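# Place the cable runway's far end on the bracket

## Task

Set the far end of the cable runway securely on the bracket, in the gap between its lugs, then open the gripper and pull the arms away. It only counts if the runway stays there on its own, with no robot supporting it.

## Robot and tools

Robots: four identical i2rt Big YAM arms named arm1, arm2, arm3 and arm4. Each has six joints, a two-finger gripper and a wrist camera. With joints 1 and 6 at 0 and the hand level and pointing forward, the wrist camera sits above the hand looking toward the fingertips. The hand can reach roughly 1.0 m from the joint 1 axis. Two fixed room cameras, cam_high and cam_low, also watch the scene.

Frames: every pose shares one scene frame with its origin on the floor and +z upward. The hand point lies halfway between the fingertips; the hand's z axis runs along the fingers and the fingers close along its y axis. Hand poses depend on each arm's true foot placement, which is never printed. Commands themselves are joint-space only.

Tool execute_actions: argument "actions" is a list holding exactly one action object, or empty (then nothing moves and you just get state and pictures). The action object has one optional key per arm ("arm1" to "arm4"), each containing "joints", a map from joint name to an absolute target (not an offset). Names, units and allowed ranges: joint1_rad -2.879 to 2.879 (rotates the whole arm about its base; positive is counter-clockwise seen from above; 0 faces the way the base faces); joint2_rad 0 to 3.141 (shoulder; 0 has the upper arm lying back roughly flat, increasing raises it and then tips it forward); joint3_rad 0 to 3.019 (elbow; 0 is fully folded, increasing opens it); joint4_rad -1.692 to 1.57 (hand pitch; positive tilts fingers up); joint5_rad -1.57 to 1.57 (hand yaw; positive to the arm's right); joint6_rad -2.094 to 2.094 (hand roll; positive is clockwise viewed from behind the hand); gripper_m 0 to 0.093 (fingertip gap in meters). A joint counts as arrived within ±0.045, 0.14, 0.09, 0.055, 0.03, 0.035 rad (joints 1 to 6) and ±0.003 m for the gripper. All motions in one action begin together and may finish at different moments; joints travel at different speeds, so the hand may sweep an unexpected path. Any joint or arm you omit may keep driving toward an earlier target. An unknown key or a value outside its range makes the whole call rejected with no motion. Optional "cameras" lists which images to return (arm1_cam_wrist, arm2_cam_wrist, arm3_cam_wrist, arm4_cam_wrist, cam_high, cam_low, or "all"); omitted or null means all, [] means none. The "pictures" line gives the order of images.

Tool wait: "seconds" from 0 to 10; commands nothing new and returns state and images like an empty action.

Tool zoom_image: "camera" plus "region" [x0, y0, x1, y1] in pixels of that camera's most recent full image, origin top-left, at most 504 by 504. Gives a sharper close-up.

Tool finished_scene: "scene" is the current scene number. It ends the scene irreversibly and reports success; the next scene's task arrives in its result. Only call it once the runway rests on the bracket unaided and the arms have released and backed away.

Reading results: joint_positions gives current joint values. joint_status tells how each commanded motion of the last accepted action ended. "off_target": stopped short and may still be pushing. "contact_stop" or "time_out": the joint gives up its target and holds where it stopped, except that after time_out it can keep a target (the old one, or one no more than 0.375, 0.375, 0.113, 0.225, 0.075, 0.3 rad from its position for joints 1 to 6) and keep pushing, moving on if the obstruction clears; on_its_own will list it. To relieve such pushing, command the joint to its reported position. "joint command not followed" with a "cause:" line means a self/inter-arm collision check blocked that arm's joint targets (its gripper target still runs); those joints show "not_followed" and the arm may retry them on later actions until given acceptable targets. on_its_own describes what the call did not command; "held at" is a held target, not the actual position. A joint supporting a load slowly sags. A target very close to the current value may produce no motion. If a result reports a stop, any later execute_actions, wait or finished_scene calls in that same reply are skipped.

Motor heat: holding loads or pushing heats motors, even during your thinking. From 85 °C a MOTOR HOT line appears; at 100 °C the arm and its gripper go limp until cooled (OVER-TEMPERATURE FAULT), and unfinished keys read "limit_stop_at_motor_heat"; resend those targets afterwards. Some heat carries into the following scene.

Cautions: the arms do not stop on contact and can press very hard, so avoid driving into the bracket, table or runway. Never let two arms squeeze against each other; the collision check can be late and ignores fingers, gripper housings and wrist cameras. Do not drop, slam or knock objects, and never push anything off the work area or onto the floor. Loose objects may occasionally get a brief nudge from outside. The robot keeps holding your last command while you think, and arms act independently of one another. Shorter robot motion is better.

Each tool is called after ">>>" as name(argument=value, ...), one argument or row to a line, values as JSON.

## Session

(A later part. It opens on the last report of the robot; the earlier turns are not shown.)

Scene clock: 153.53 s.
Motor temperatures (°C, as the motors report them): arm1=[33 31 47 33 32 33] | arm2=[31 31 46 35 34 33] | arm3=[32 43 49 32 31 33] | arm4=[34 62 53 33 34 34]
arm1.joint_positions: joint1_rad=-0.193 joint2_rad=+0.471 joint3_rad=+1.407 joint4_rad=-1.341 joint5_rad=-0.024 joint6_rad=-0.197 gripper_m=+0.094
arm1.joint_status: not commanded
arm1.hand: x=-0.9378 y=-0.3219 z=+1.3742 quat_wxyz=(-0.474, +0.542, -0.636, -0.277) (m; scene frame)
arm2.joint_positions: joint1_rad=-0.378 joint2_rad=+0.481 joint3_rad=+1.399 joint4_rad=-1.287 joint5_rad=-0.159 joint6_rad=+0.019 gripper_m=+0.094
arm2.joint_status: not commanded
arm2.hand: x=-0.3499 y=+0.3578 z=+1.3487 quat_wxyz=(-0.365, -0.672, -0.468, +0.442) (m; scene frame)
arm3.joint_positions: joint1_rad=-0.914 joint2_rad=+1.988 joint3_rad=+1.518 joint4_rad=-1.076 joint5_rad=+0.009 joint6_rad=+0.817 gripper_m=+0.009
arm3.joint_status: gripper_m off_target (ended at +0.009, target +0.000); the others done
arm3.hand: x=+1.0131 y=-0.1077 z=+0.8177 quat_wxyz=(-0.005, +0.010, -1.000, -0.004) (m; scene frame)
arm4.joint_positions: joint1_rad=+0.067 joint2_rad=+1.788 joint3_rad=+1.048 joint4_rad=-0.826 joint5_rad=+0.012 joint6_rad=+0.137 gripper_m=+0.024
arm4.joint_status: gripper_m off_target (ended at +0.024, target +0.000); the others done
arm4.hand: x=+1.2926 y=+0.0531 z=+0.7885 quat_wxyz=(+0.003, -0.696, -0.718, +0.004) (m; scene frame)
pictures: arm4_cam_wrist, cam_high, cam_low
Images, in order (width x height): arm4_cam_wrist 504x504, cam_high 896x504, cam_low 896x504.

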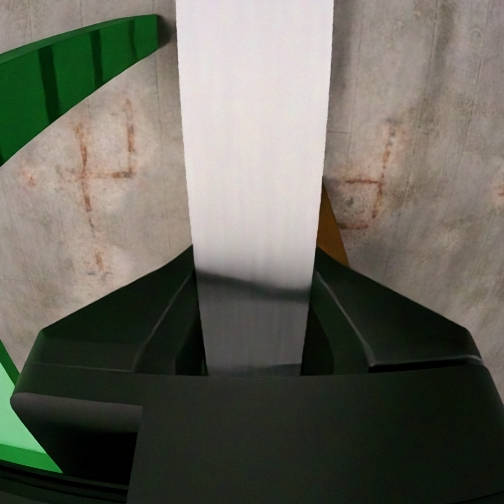

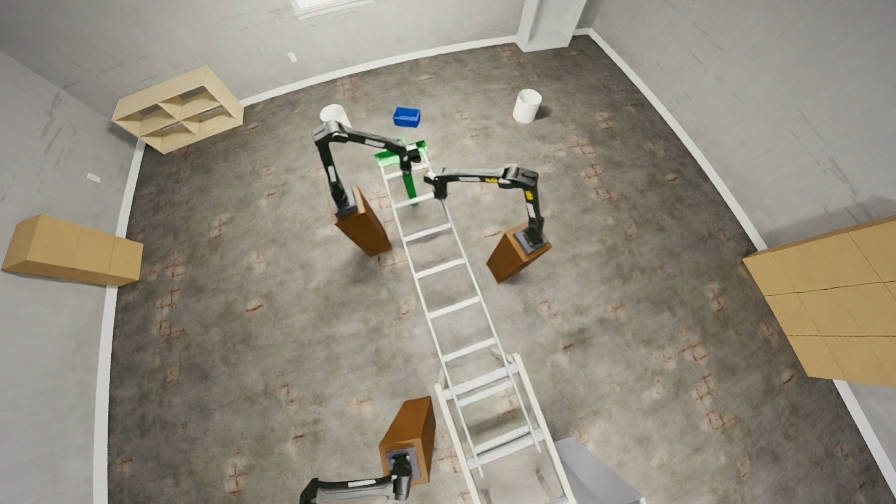

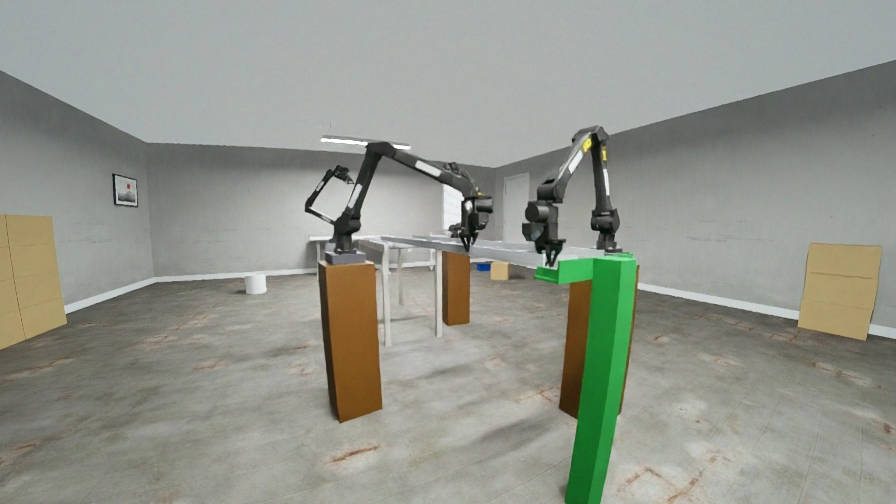

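>>> execute_actions(
  actions=[
    {"arm3": {"joints": {"joint1_rad": -0.985, "joint2_rad": 2.015, "joint3_rad": 1.71, "joint4_rad": -1.16, "joint6_rad": 0.746, "gripper_m": 0.0}}, "arm4": {"joints": {"joint1_rad": 0.195, "joint2_rad": 1.665, "joint3_rad": 1.14, "joint4_rad": -0.868, "joint6_rad": 0.27, "gripper_m": 0.0}}},
  ],
  cameras=["cam_high", "cam_low", "arm4_cam_wrist"],
)

>>> zoom_image(
  camera="cam_high",
  region=[330, 100, 500, 240],
)

>>> zoom_image(
  camera="cam_low",
  region=[470, 200, 670, 320],
)

Scene clock: 169.13 s.
Motor temperatures (°C, as the motors report them): arm1=[33 31 47 33 32 33] | arm2=[31 31 46 35 34 33] | arm3=[32 46 50 32 31 33] | arm4=[34 64 54 33 34 34]
arm1.joint_positions: joint1_rad=-0.193 joint2_rad=+0.471 joint3_rad=+1.407 joint4_rad=-1.341 joint5_rad=-0.024 joint6_rad=-0.197 gripper_m=+0.094
arm1.joint_status: not commanded
arm1.hand: x=-0.9378 y=-0.3219 z=+1.3742 quat_wxyz=(-0.474, +0.542, -0.636, -0.277) (m; scene frame)
arm2.joint_positions: joint1_rad=-0.378 joint2_rad=+0.481 joint3_rad=+1.399 joint4_rad=-1.287 joint5_rad=-0.159 joint6_rad=+0.019 gripper_m=+0.094
arm2.joint_status: not commanded
arm2.hand: x=-0.3499 y=+0.3578 z=+1.3487 quat_wxyz=(-0.365, -0.672, -0.468, +0.442) (m; scene frame)
arm3.joint_positions: joint1_rad=-0.976 joint2_rad=+2.067 joint3_rad=+1.657 joint4_rad=-1.132 joint5_rad=-0.003 joint6_rad=+0.755 gripper_m=+0.009
arm3.joint_status: gripper_m off_target (ended at +0.009, target +0.000); the others done
arm3.hand: x=+1.0632 y=-0.1066 z=+0.8205 quat_wxyz=(-0.003, +0.010, -1.000, -0.009) (m; scene frame)
arm4.joint_positions: joint1_rad=+0.176 joint2_rad=+1.788 joint3_rad=+1.061 joint4_rad=-0.823 joint5_rad=+0.013 joint6_rad=+0.242 gripper_m=+0.024
arm4.joint_status: gripper_m off_target (ended at +0.024, target +0.000); the others done
arm4.hand: x=+1.3426 y=+0.0566 z=+0.7923 quat_wxyz=(-0.004, -0.695, -0.719, +0.009) (m; scene frame)
pictures: arm4_cam_wrist, cam_high, cam_low
Images, in order (width x height): arm4_cam_wrist 504x504, cam_high 896x504, cam_low 896x504.

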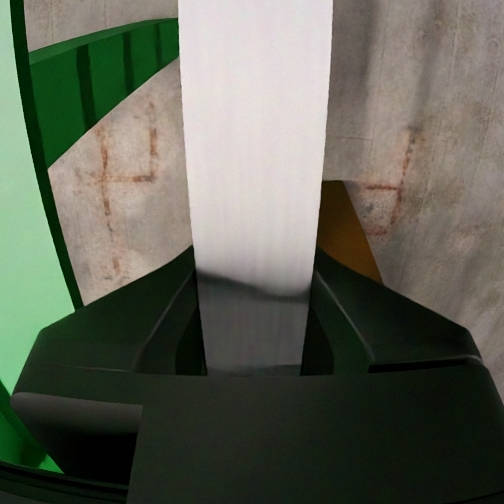

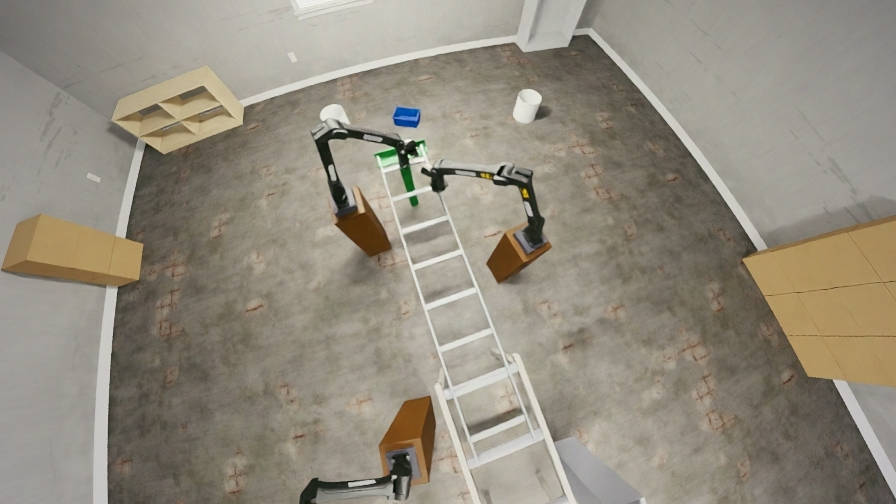

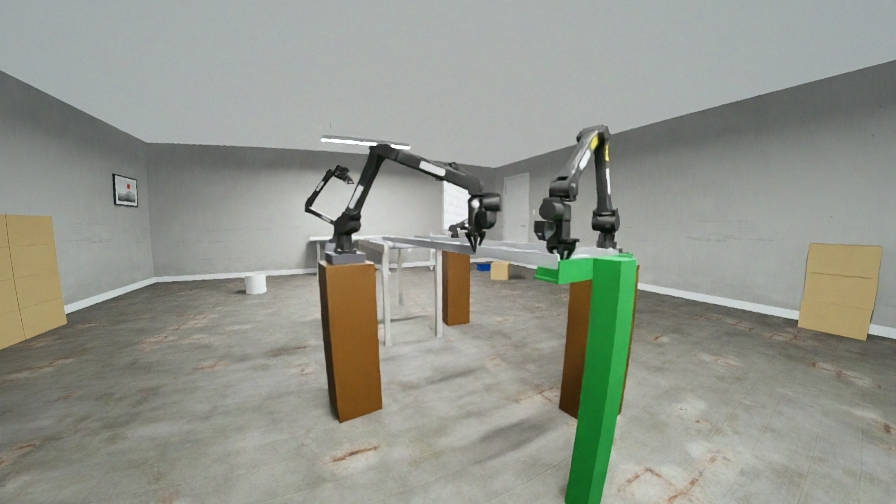

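Region (330, 100, 500, 240) of cam_high's 896x504 image, scaled by 2.965, with more detail than that image has; it fills the top 415 rows of this view, and the rest is white.

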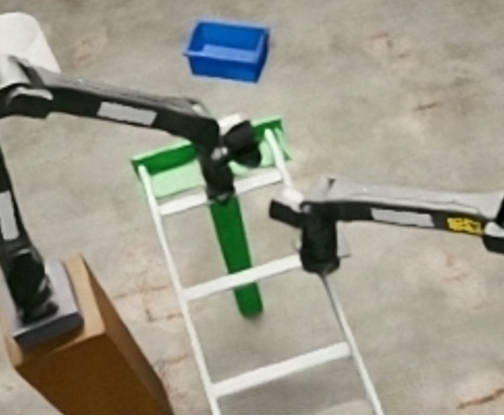

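Region (470, 200, 670, 320) of cam_low's 896x504 image, scaled by 2.520, with more detail than that image has; it fills the top 302 rows of this view, and the rest is white.

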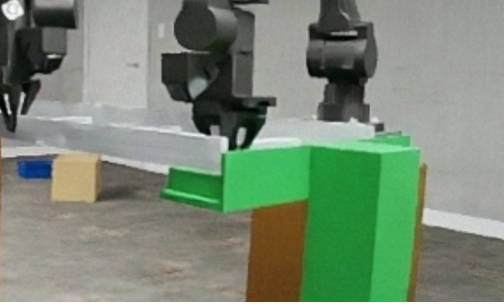

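>>> execute_actions(
  actions=[
    {"arm3": {"joints": {"joint1_rad": -1.001, "joint2_rad": 2.055, "joint3_rad": 1.76, "joint4_rad": -1.165, "joint6_rad": 0.73, "gripper_m": 0.0}}, "arm4": {"joints": {"joint1_rad": 0.225, "joint2_rad": 1.69, "joint3_rad": 1.16, "joint4_rad": -0.86, "joint6_rad": 0.29, "gripper_m": 0.0}}},
  ],
  cameras=["cam_high", "cam_low", "arm4_cam_wrist"],
)

>>> zoom_image(
  camera="cam_high",
  region=[330, 100, 500, 240],
)

>>> zoom_image(
  camera="cam_low",
  region=[470, 200, 670, 320],
)

Scene clock: 190.93 s.
Motor temperatures (°C, as the motors report them): arm1=[33 31 47 33 32 33] | arm2=[31 31 46 35 34 33] | arm3=[32 48 55 32 31 33] | arm4=[34 64 58 33 35 34]
arm1.joint_positions: joint1_rad=-0.193 joint2_rad=+0.471 joint3_rad=+1.407 joint4_rad=-1.341 joint5_rad=-0.024 joint6_rad=-0.197 gripper_m=+0.094
arm1.joint_status: not commanded
arm1.hand: x=-0.9378 y=-0.3219 z=+1.3742 quat_wxyz=(-0.474, +0.542, -0.636, -0.277) (m; scene frame)
arm2.joint_positions: joint1_rad=-0.378 joint2_rad=+0.481 joint3_rad=+1.399 joint4_rad=-1.287 joint5_rad=-0.159 joint6_rad=+0.019 gripper_m=+0.094
arm2.joint_status: not commanded
arm2.hand: x=-0.3499 y=+0.3578 z=+1.3487 quat_wxyz=(-0.365, -0.672, -0.468, +0.442) (m; scene frame)
arm3.joint_positions: joint1_rad=-0.985 joint2_rad=+2.086 joint3_rad=+1.690 joint4_rad=-1.149 joint5_rad=-0.003 joint6_rad=+0.744 gripper_m=+0.009
arm3.joint_status: gripper_m off_target (ended at +0.009, target +0.000); the others done
arm3.hand: x=+1.0723 y=-0.1061 z=+0.8203 quat_wxyz=(-0.002, +0.010, -1.000, -0.008) (m; scene frame)
arm4.joint_positions: joint1_rad=+0.195 joint2_rad=+1.792 joint3_rad=+1.067 joint4_rad=-0.823 joint5_rad=+0.015 joint6_rad=+0.262 gripper_m=+0.024
arm4.joint_status: joint3_rad time_out (moved +0.006 of +0.099); gripper_m off_target (ended at +0.024, target +0.000); the others done
arm4.on_its_own: joint3_rad reads +1.067 and still pushes toward +1.160 since a time_out
arm4.hand: x=+1.3513 y=+0.0563 z=+0.7926 quat_wxyz=(-0.005, -0.696, -0.718, +0.010) (m; scene frame)
pictures: arm4_cam_wrist, cam_high, cam_low
Images, in order (width x height): arm4_cam_wrist 504x504, cam_high 896x504, cam_low 896x504.

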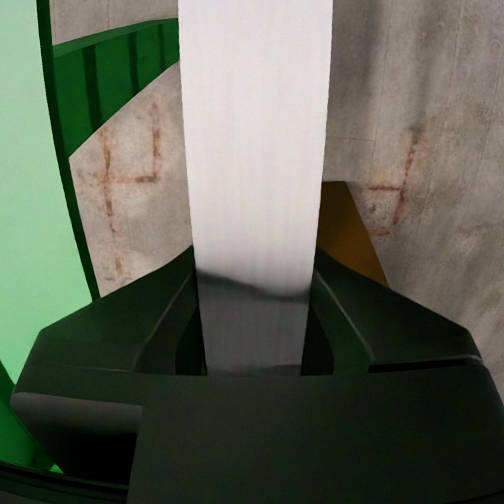

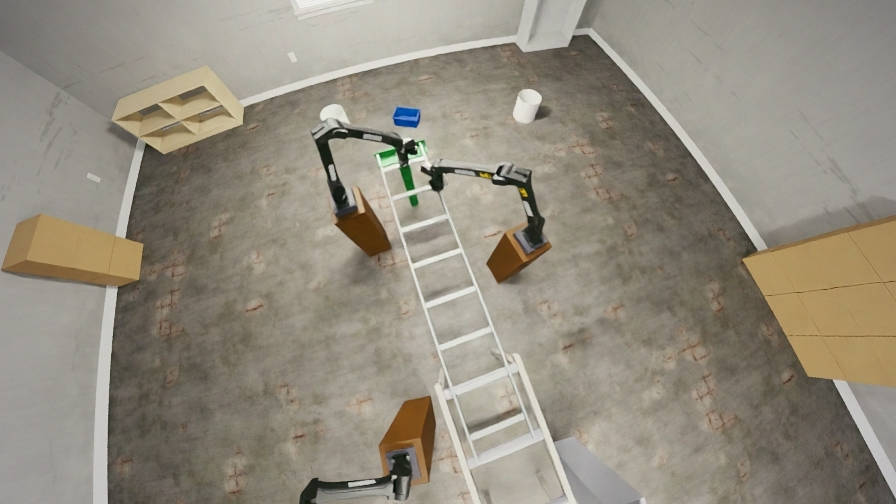

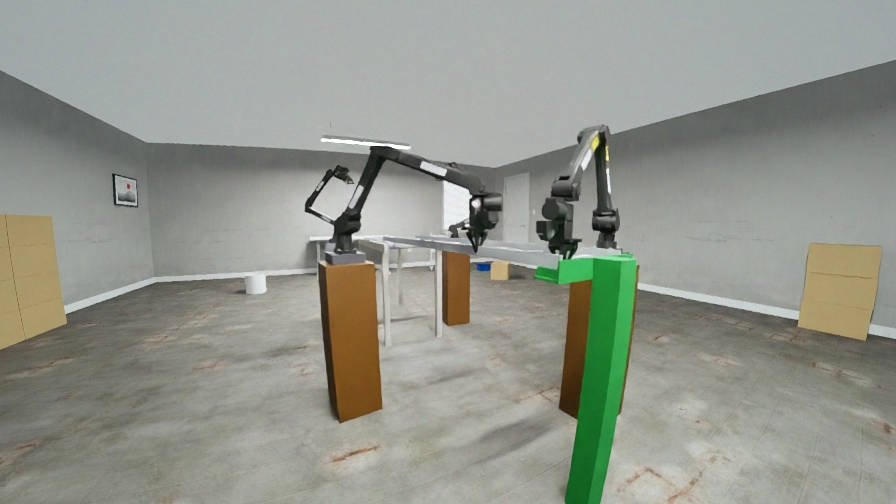

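Region (330, 100, 500, 240) of cam_high's 896x504 image, scaled by 2.965, with more detail than that image has; it fills the top 415 rows of this view, and the rest is white.

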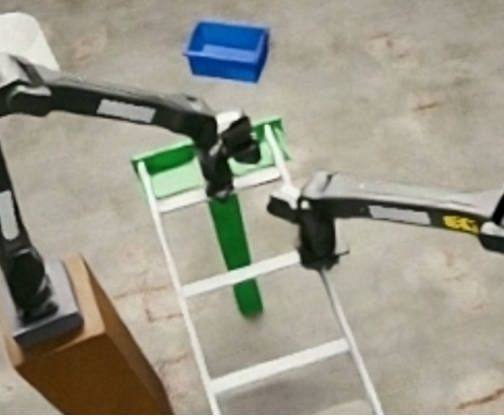

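Region (470, 200, 670, 320) of cam_low's 896x504 image, scaled by 2.520, with more detail than that image has; it fills the top 302 rows of this view, and the rest is white.

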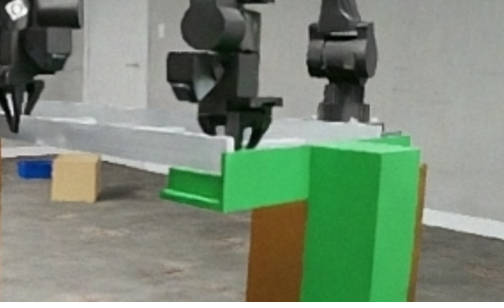

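>>> execute_actions(
  actions=[
    {"arm3": {"joints": {"joint2_rad": 2.095, "joint3_rad": 1.69, "gripper_m": 0.0}}, "arm4": {"joints": {"joint2_rad": 1.79, "joint3_rad": 1.067, "gripper_m": 0.0}}},
  ],
  cameras=["cam_low", "cam_high"],
)

>>> zoom_image(
  camera="cam_low",
  region=[470, 200, 670, 320],
)

Scene clock: 196.47 s.
Motor temperatures (°C, as the motors report them): arm1=[33 31 47 33 32 33] | arm2=[31 31 46 35 34 33] | arm3=[32 48 55 32 31 33] | arm4=[34 64 59 33 35 34]
arm1.joint_positions: joint1_rad=-0.193 joint2_rad=+0.471 joint3_rad=+1.407 joint4_rad=-1.341 joint5_rad=-0.024 joint6_rad=-0.197 gripper_m=+0.094
arm1.joint_status: not commanded
arm1.hand: x=-0.9378 y=-0.3219 z=+1.3742 quat_wxyz=(-0.474, +0.542, -0.636, -0.277) (m; scene frame)
arm2.joint_positions: joint1_rad=-0.378 joint2_rad=+0.481 joint3_rad=+1.399 joint4_rad=-1.287 joint5_rad=-0.159 joint6_rad=+0.019 gripper_m=+0.094
arm2.joint_status: not commanded
arm2.hand: x=-0.3499 y=+0.3578 z=+1.3487 quat_wxyz=(-0.365, -0.672, -0.468, +0.442) (m; scene frame)
arm3.joint_positions: joint1_rad=-0.985 joint2_rad=+2.114 joint3_rad=+1.690 joint4_rad=-1.145 joint5_rad=-0.007 joint6_rad=+0.743 gripper_m=+0.009
arm3.joint_status: gripper_m off_target (ended at +0.009, target +0.000); the others done
arm3.hand: x=+1.0702 y=-0.1070 z=+0.8035 quat_wxyz=(+0.008, +0.011, -1.000, -0.001) (m; scene frame)
arm4.joint_positions: joint1_rad=+0.195 joint2_rad=+1.841 joint3_rad=+1.067 joint4_rad=-0.805 joint5_rad=+0.025 joint6_rad=+0.262 gripper_m=+0.024
arm4.joint_status: gripper_m off_target (ended at +0.024, target +0.000); the others done
arm4.hand: x=+1.3489 y=+0.0588 z=+0.7712 quat_wxyz=(+0.011, -0.695, -0.718, +0.007) (m; scene frame)
pictures: cam_high, cam_low
Images, in order (width x height): cam_high 896x504, cam_low 896x504.

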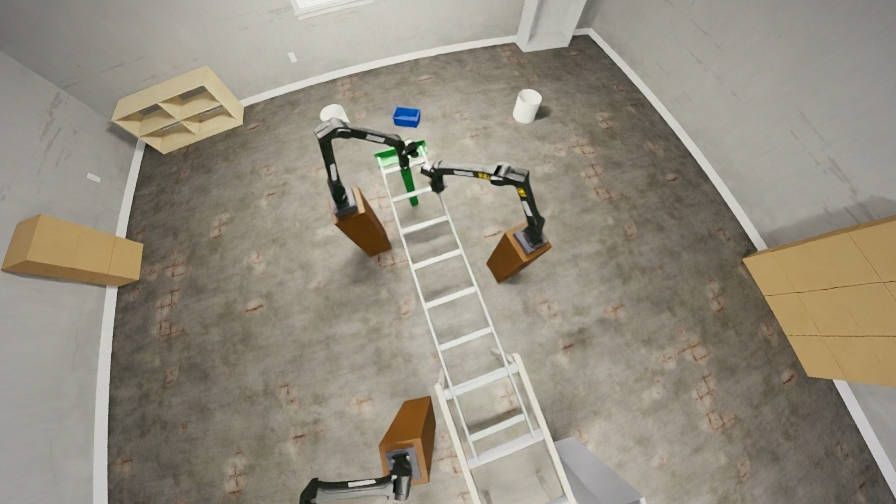

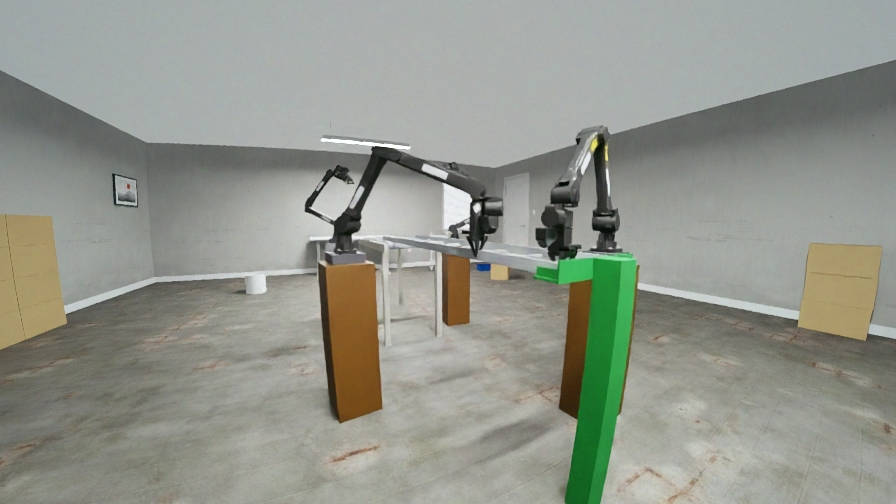

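Region (470, 200, 670, 320) of cam_low's 896x504 image, scaled by 2.520, with more detail than that image has; it fills the top 302 rows of this view, and the rest is white.

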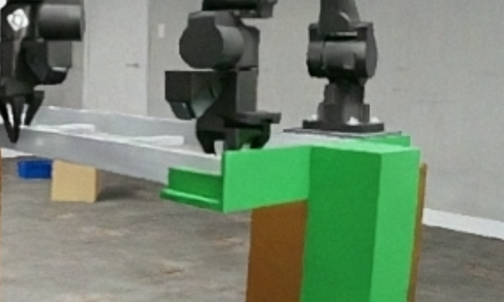

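>>> execute_actions(
  actions=[
    {"arm3": {"joints": {"joint2_rad": 2.115, "gripper_m": 0.0}}, "arm4": {"joints": {"joint2_rad": 1.842, "gripper_m": 0.0}}},
  ],
  cameras=["cam_low"],
)

Scene clock: 199.20 s.
Motor temperatures (°C, as the motors report them): arm1=[33 31 47 33 32 33] | arm2=[31 31 46 35 34 33] | arm3=[32 48 54 32 31 33] | arm4=[34 63 57 33 35 34]
arm1.joint_positions: joint1_rad=-0.193 joint2_rad=+0.471 joint3_rad=+1.407 joint4_rad=-1.341 joint5_rad=-0.024 joint6_rad=-0.197 gripper_m=+0.094
arm1.joint_status: not commanded
arm1.hand: x=-0.9378 y=-0.3219 z=+1.3742 quat_wxyz=(-0.474, +0.542, -0.636, -0.277) (m; scene frame)
arm2.joint_positions: joint1_rad=-0.378 joint2_rad=+0.481 joint3_rad=+1.399 joint4_rad=-1.287 joint5_rad=-0.159 joint6_rad=+0.019 gripper_m=+0.094
arm2.joint_status: not commanded
arm2.hand: x=-0.3499 y=+0.3578 z=+1.3487 quat_wxyz=(-0.365, -0.672, -0.468, +0.442) (m; scene frame)
arm3.joint_positions: joint1_rad=-0.985 joint2_rad=+2.114 joint3_rad=+1.690 joint4_rad=-1.145 joint5_rad=-0.007 joint6_rad=+0.743 gripper_m=+0.009
arm3.joint_status: gripper_m off_target (ended at +0.009, target +0.000); the others done
arm3.hand: x=+1.0702 y=-0.1070 z=+0.8033 quat_wxyz=(+0.008, +0.011, -1.000, -0.001) (m; scene frame)
arm4.joint_positions: joint1_rad=+0.195 joint2_rad=+1.842 joint3_rad=+1.067 joint4_rad=-0.805 joint5_rad=+0.025 joint6_rad=+0.262 gripper_m=+0.024
arm4.joint_status: gripper_m off_target (ended at +0.024, target +0.000); the others done
arm4.hand: x=+1.3489 y=+0.0590 z=+0.7705 quat_wxyz=(+0.011, -0.695, -0.719, +0.007) (m; scene frame)
pictures: cam_low
Images, in order (width x height): cam_low 896x504.

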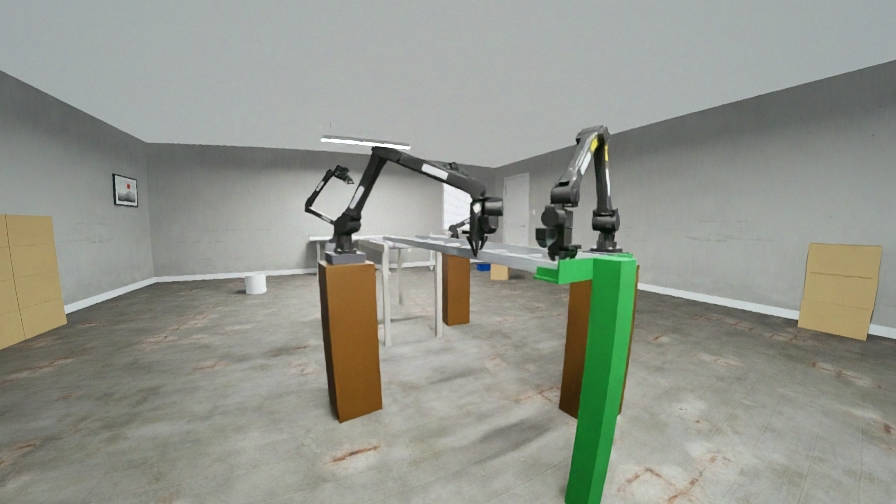

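>>> execute_actions(
  actions=[
    {"arm4": {"joints": {"gripper_m": 0.05}}},
  ],
  cameras=[],
)

>>> execute_actions(
  actions=[
    {"arm4": {"joints": {"joint2_rad": 1.5, "joint3_rad": 1.1}}},
  ],
  cameras=["cam_high", "arm4_cam_wrist"],
)

>>> zoom_image(
  camera="cam_high",
  region=[330, 100, 500, 240],
)

Scene clock: 205.33 s.
Motor temperatures (°C, as the motors report them): arm1=[33 32 47 33 32 33] | arm2=[31 31 46 35 34 33] | arm3=[32 47 53 32 31 33] | arm4=[34 61 55 33 35 34]
arm1.joint_positions: joint1_rad=-0.193 joint2_rad=+0.471 joint3_rad=+1.407 joint4_rad=-1.341 joint5_rad=-0.024 joint6_rad=-0.197 gripper_m=+0.094
arm1.joint_status: not commanded
arm1.hand: x=-0.9378 y=-0.3219 z=+1.3742 quat_wxyz=(-0.474, +0.542, -0.636, -0.277) (m; scene frame)
arm2.joint_positions: joint1_rad=-0.378 joint2_rad=+0.481 joint3_rad=+1.399 joint4_rad=-1.287 joint5_rad=-0.159 joint6_rad=+0.019 gripper_m=+0.094
arm2.joint_status: not commanded
arm2.hand: x=-0.3499 y=+0.3578 z=+1.3487 quat_wxyz=(-0.365, -0.672, -0.468, +0.442) (m; scene frame)
arm3.joint_positions: joint1_rad=-0.985 joint2_rad=+2.114 joint3_rad=+1.690 joint4_rad=-1.145 joint5_rad=-0.007 joint6_rad=+0.743 gripper_m=+0.009
arm3.joint_status: not commanded
arm3.hand: x=+1.0702 y=-0.1070 z=+0.8033 quat_wxyz=(+0.008, +0.011, -1.000, -0.001) (m; scene frame)
arm4.joint_positions: joint1_rad=+0.221 joint2_rad=+1.842 joint3_rad=+1.065 joint4_rad=-0.843 joint5_rad=+0.005 joint6_rad=+0.276 gripper_m=+0.050
arm4.joint_status: all done
arm4.hand: x=+1.3602 y=+0.0737 z=+0.7702 quat_wxyz=(+0.025, -0.691, -0.722, -0.011) (m; scene frame)
pictures: none
No camera images: the call's "cameras" was empty. Leave "cameras" out to get every camera's image.

Scene clock: 206.60 s.
Motor temperatures (°C, as the motors report them): arm1=[33 32 47 33 32 33] | arm2=[31 31 46 35 34 33] | arm3=[32 47 52 32 31 33] | arm4=[34 61 55 33 35 34]
arm1.joint_positions: joint1_rad=-0.193 joint2_rad=+0.471 joint3_rad=+1.407 joint4_rad=-1.341 joint5_rad=-0.024 joint6_rad=-0.197 gripper_m=+0.094
arm1.joint_status: not commanded
arm1.hand: x=-0.9378 y=-0.3219 z=+1.3742 quat_wxyz=(-0.474, +0.542, -0.636, -0.277) (m; scene frame)
arm2.joint_positions: joint1_rad=-0.378 joint2_rad=+0.481 joint3_rad=+1.399 joint4_rad=-1.287 joint5_rad=-0.159 joint6_rad=+0.019 gripper_m=+0.094
arm2.joint_status: not commanded
arm2.hand: x=-0.3499 y=+0.3578 z=+1.3487 quat_wxyz=(-0.365, -0.672, -0.468, +0.442) (m; scene frame)
arm3.joint_positions: joint1_rad=-0.985 joint2_rad=+2.114 joint3_rad=+1.690 joint4_rad=-1.145 joint5_rad=-0.007 joint6_rad=+0.743 gripper_m=+0.009
arm3.joint_status: not commanded
arm3.hand: x=+1.0702 y=-0.1070 z=+0.8033 quat_wxyz=(+0.008, +0.011, -1.000, -0.001) (m; scene frame)
arm4.joint_positions: joint1_rad=+0.218 joint2_rad=+1.487 joint3_rad=+1.067 joint4_rad=-0.852 joint5_rad=+0.002 joint6_rad=+0.278 gripper_m=+0.050
arm4.joint_status: all done
arm4.hand: x=+1.3687 y=+0.0443 z=+0.9290 quat_wxyz=(-0.129, -0.686, -0.713, +0.069) (m; scene frame)
pictures: arm4_cam_wrist, cam_high
Images, in order (width x height): arm4_cam_wrist 504x504, cam_high 896x504.

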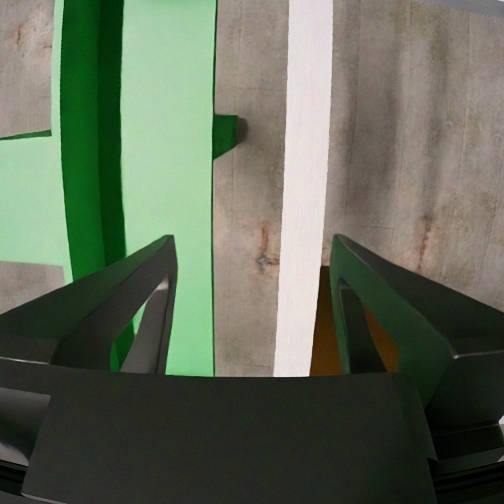

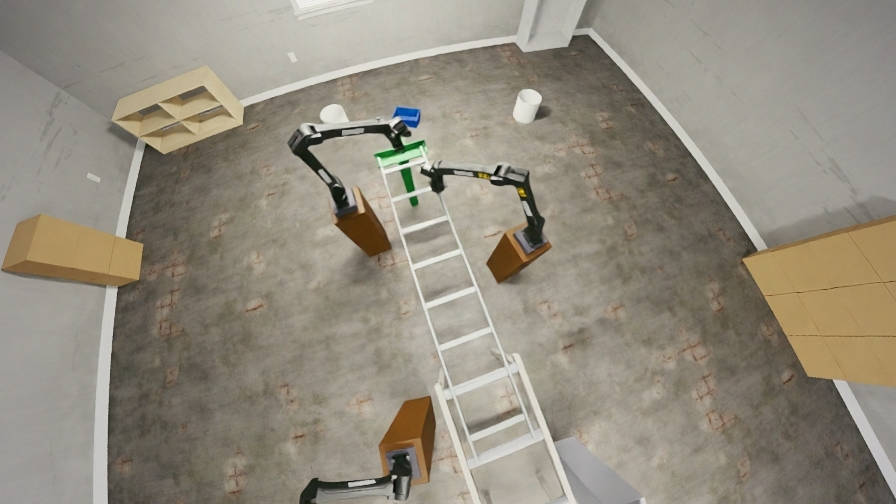

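Region (330, 100, 500, 240) of cam_high's 896x504 image, scaled by 2.965, with more detail than that image has; it fills the top 415 rows of this view, and the rest is white.

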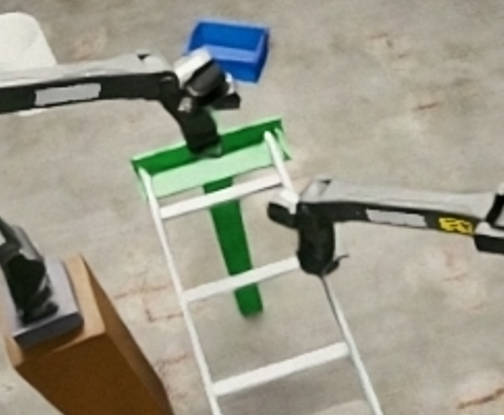

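The rail tips are against the back plate and between the lugs. Releasing arm3 and moving both arms clear.

>>> execute_actions(
  actions=[
    {"arm3": {"joints": {"gripper_m": 0.08}}, "arm4": {"joints": {"joint2_rad": 0.7, "joint3_rad": 1.2}}},
  ],
  cameras=[],
)

>>> execute_actions(
  actions=[
    {"arm3": {"joints": {"joint2_rad": 1.75, "joint3_rad": 1.72}}},
  ],
  cameras=["cam_low"],
)

>>> execute_actions(
  actions=[
    {"arm3": {"joints": {"joint2_rad": 0.8, "joint3_rad": 1.3}}},
  ],
  cameras=["cam_low", "cam_high"],
)

>>> zoom_image(
  camera="cam_high",
  region=[330, 100, 500, 240],
)

Scene clock: 217.07 s.
Motor temperatures (°C, as the motors report them): arm1=[33 32 47 33 32 33] | arm2=[31 31 46 35 34 33] | arm3=[32 47 51 32 31 33] | arm4=[34 58 56 33 35 34]
arm1.joint_positions: joint1_rad=-0.193 joint2_rad=+0.471 joint3_rad=+1.407 joint4_rad=-1.341 joint5_rad=-0.024 joint6_rad=-0.197 gripper_m=+0.094
arm1.joint_status: not commanded
arm1.hand: x=-0.9378 y=-0.3219 z=+1.3742 quat_wxyz=(-0.474, +0.542, -0.636, -0.277) (m; scene frame)
arm2.joint_positions: joint1_rad=-0.378 joint2_rad=+0.481 joint3_rad=+1.399 joint4_rad=-1.287 joint5_rad=-0.159 joint6_rad=+0.019 gripper_m=+0.094
arm2.joint_status: not commanded
arm2.hand: x=-0.3499 y=+0.3578 z=+1.3487 quat_wxyz=(-0.365, -0.672, -0.468, +0.442) (m; scene frame)
arm3.joint_positions: joint1_rad=-0.992 joint2_rad=+2.114 joint3_rad=+1.690 joint4_rad=-1.153 joint5_rad=-0.002 joint6_rad=+0.739 gripper_m=+0.080
arm3.joint_status: all done
arm3.hand: x=+1.0721 y=-0.1119 z=+0.8033 quat_wxyz=(+0.010, +0.010, -1.000, +0.004) (m; scene frame)
arm4.joint_positions: joint1_rad=+0.218 joint2_rad=+0.691 joint3_rad=+1.172 joint4_rad=-0.852 joint5_rad=+0.002 joint6_rad=+0.278 gripper_m=+0.050
arm4.joint_status: all done
arm4.hand: x=+1.3255 y=+0.1732 z=+1.3184 quat_wxyz=(-0.497, -0.574, -0.595, +0.264) (m; scene frame)
pictures: none
No camera images: the call's "cameras" was empty. Leave "cameras" out to get every camera's image.

Scene clock: 218.63 s.
Motor temperatures (°C, as the motors report them): arm1=[33 32 47 33 32 33] | arm2=[31 31 46 35 34 33] | arm3=[32 47 51 32 31 33] | arm4=[34 57 56 33 35 34]
arm1.joint_positions: joint1_rad=-0.193 joint2_rad=+0.471 joint3_rad=+1.407 joint4_rad=-1.341 joint5_rad=-0.024 joint6_rad=-0.197 gripper_m=+0.094
arm1.joint_status: not commanded
arm1.hand: x=-0.9378 y=-0.3219 z=+1.3742 quat_wxyz=(-0.474, +0.542, -0.636, -0.277) (m; scene frame)
arm2.joint_positions: joint1_rad=-0.378 joint2_rad=+0.481 joint3_rad=+1.399 joint4_rad=-1.287 joint5_rad=-0.159 joint6_rad=+0.019 gripper_m=+0.094
arm2.joint_status: not commanded
arm2.hand: x=-0.3499 y=+0.3578 z=+1.3487 quat_wxyz=(-0.365, -0.672, -0.468, +0.442) (m; scene frame)
arm3.joint_positions: joint1_rad=-0.992 joint2_rad=+1.755 joint3_rad=+1.707 joint4_rad=-1.154 joint5_rad=-0.002 joint6_rad=+0.739 gripper_m=+0.080
arm3.joint_status: all done
arm3.hand: x=+1.0792 y=-0.1071 z=+1.0290 quat_wxyz=(-0.127, +0.009, -0.984, -0.123) (m; scene frame)
arm4.joint_positions: joint1_rad=+0.218 joint2_rad=+0.691 joint3_rad=+1.172 joint4_rad=-0.852 joint5_rad=+0.002 joint6_rad=+0.278 gripper_m=+0.050
arm4.joint_status: not commanded
arm4.hand: x=+1.3255 y=+0.1732 z=+1.3184 quat_wxyz=(-0.497, -0.574, -0.595, +0.264) (m; scene frame)
pictures: cam_low
Images, in order (width x height): cam_low 896x504.

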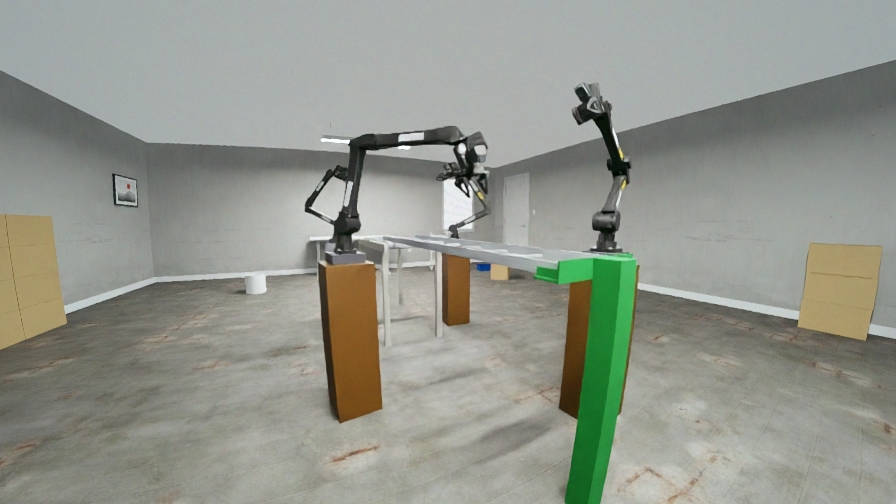

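Scene clock: 220.37 s.
Motor temperatures (°C, as the motors report them): arm1=[33 32 47 33 32 33] | arm2=[31 31 46 35 34 33] | arm3=[32 47 51 32 31 33] | arm4=[34 57 56 33 35 34]
arm1.joint_positions: joint1_rad=-0.193 joint2_rad=+0.471 joint3_rad=+1.407 joint4_rad=-1.341 joint5_rad=-0.024 joint6_rad=-0.197 gripper_m=+0.094
arm1.joint_status: not commanded
arm1.hand: x=-0.9378 y=-0.3219 z=+1.3742 quat_wxyz=(-0.474, +0.542, -0.636, -0.277) (m; scene frame)
arm2.joint_positions: joint1_rad=-0.378 joint2_rad=+0.481 joint3_rad=+1.399 joint4_rad=-1.287 joint5_rad=-0.159 joint6_rad=+0.019 gripper_m=+0.094
arm2.joint_status: not commanded
arm2.hand: x=-0.3499 y=+0.3578 z=+1.3487 quat_wxyz=(-0.365, -0.672, -0.468, +0.442) (m; scene frame)
arm3.joint_positions: joint1_rad=-0.992 joint2_rad=+0.801 joint3_rad=+1.303 joint4_rad=-1.157 joint5_rad=-0.002 joint6_rad=+0.738 gripper_m=+0.080
arm3.joint_status: all done
arm3.hand: x=+0.8712 y=-0.3061 z=+1.2743 quat_wxyz=(-0.318, +0.008, -0.900, -0.299) (m; scene frame)
arm4.joint_positions: joint1_rad=+0.218 joint2_rad=+0.691 joint3_rad=+1.172 joint4_rad=-0.852 joint5_rad=+0.002 joint6_rad=+0.278 gripper_m=+0.050
arm4.joint_status: not commanded
arm4.hand: x=+1.3255 y=+0.1732 z=+1.3184 quat_wxyz=(-0.497, -0.574, -0.595, +0.264) (m; scene frame)
pictures: cam_high, cam_low
Images, in order (width x height): cam_high 896x504, cam_low 896x504.

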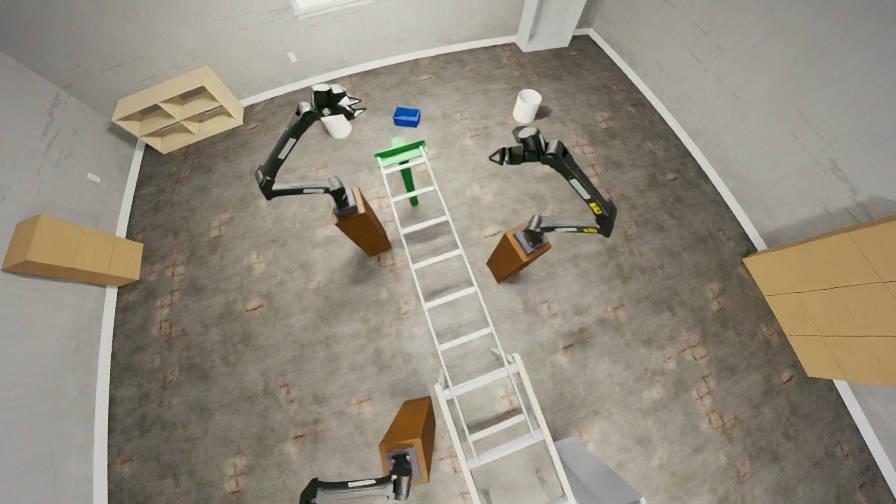

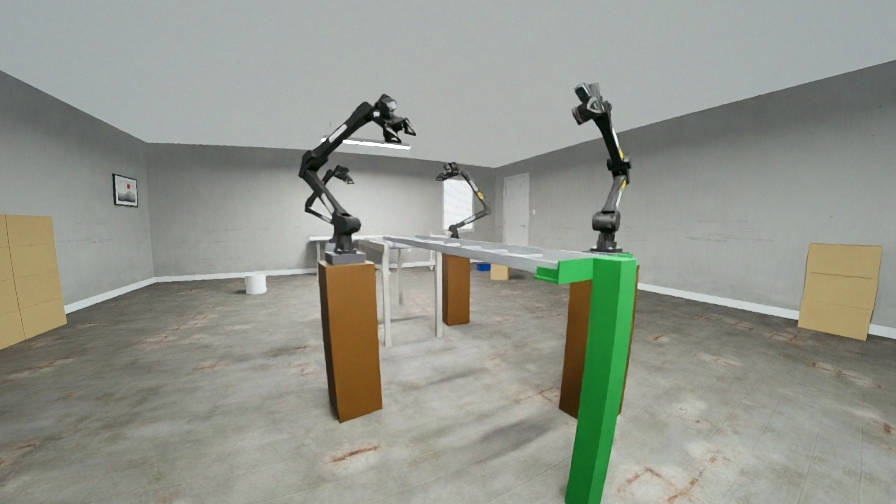

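Region (330, 100, 500, 240) of cam_high's 896x504 image, scaled by 2.965, with more detail than that image has; it fills the top 415 rows of this view, and the rest is white.

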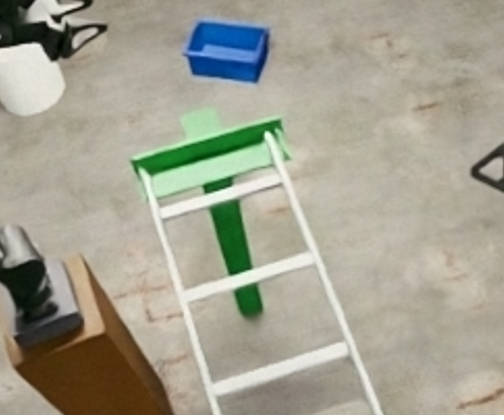

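The runway rests on the bracket between the lugs, right up to the back plate, and all arms are clear.

>>> finished_scene(
  scene=2,
)

The scene is finished: the task was done.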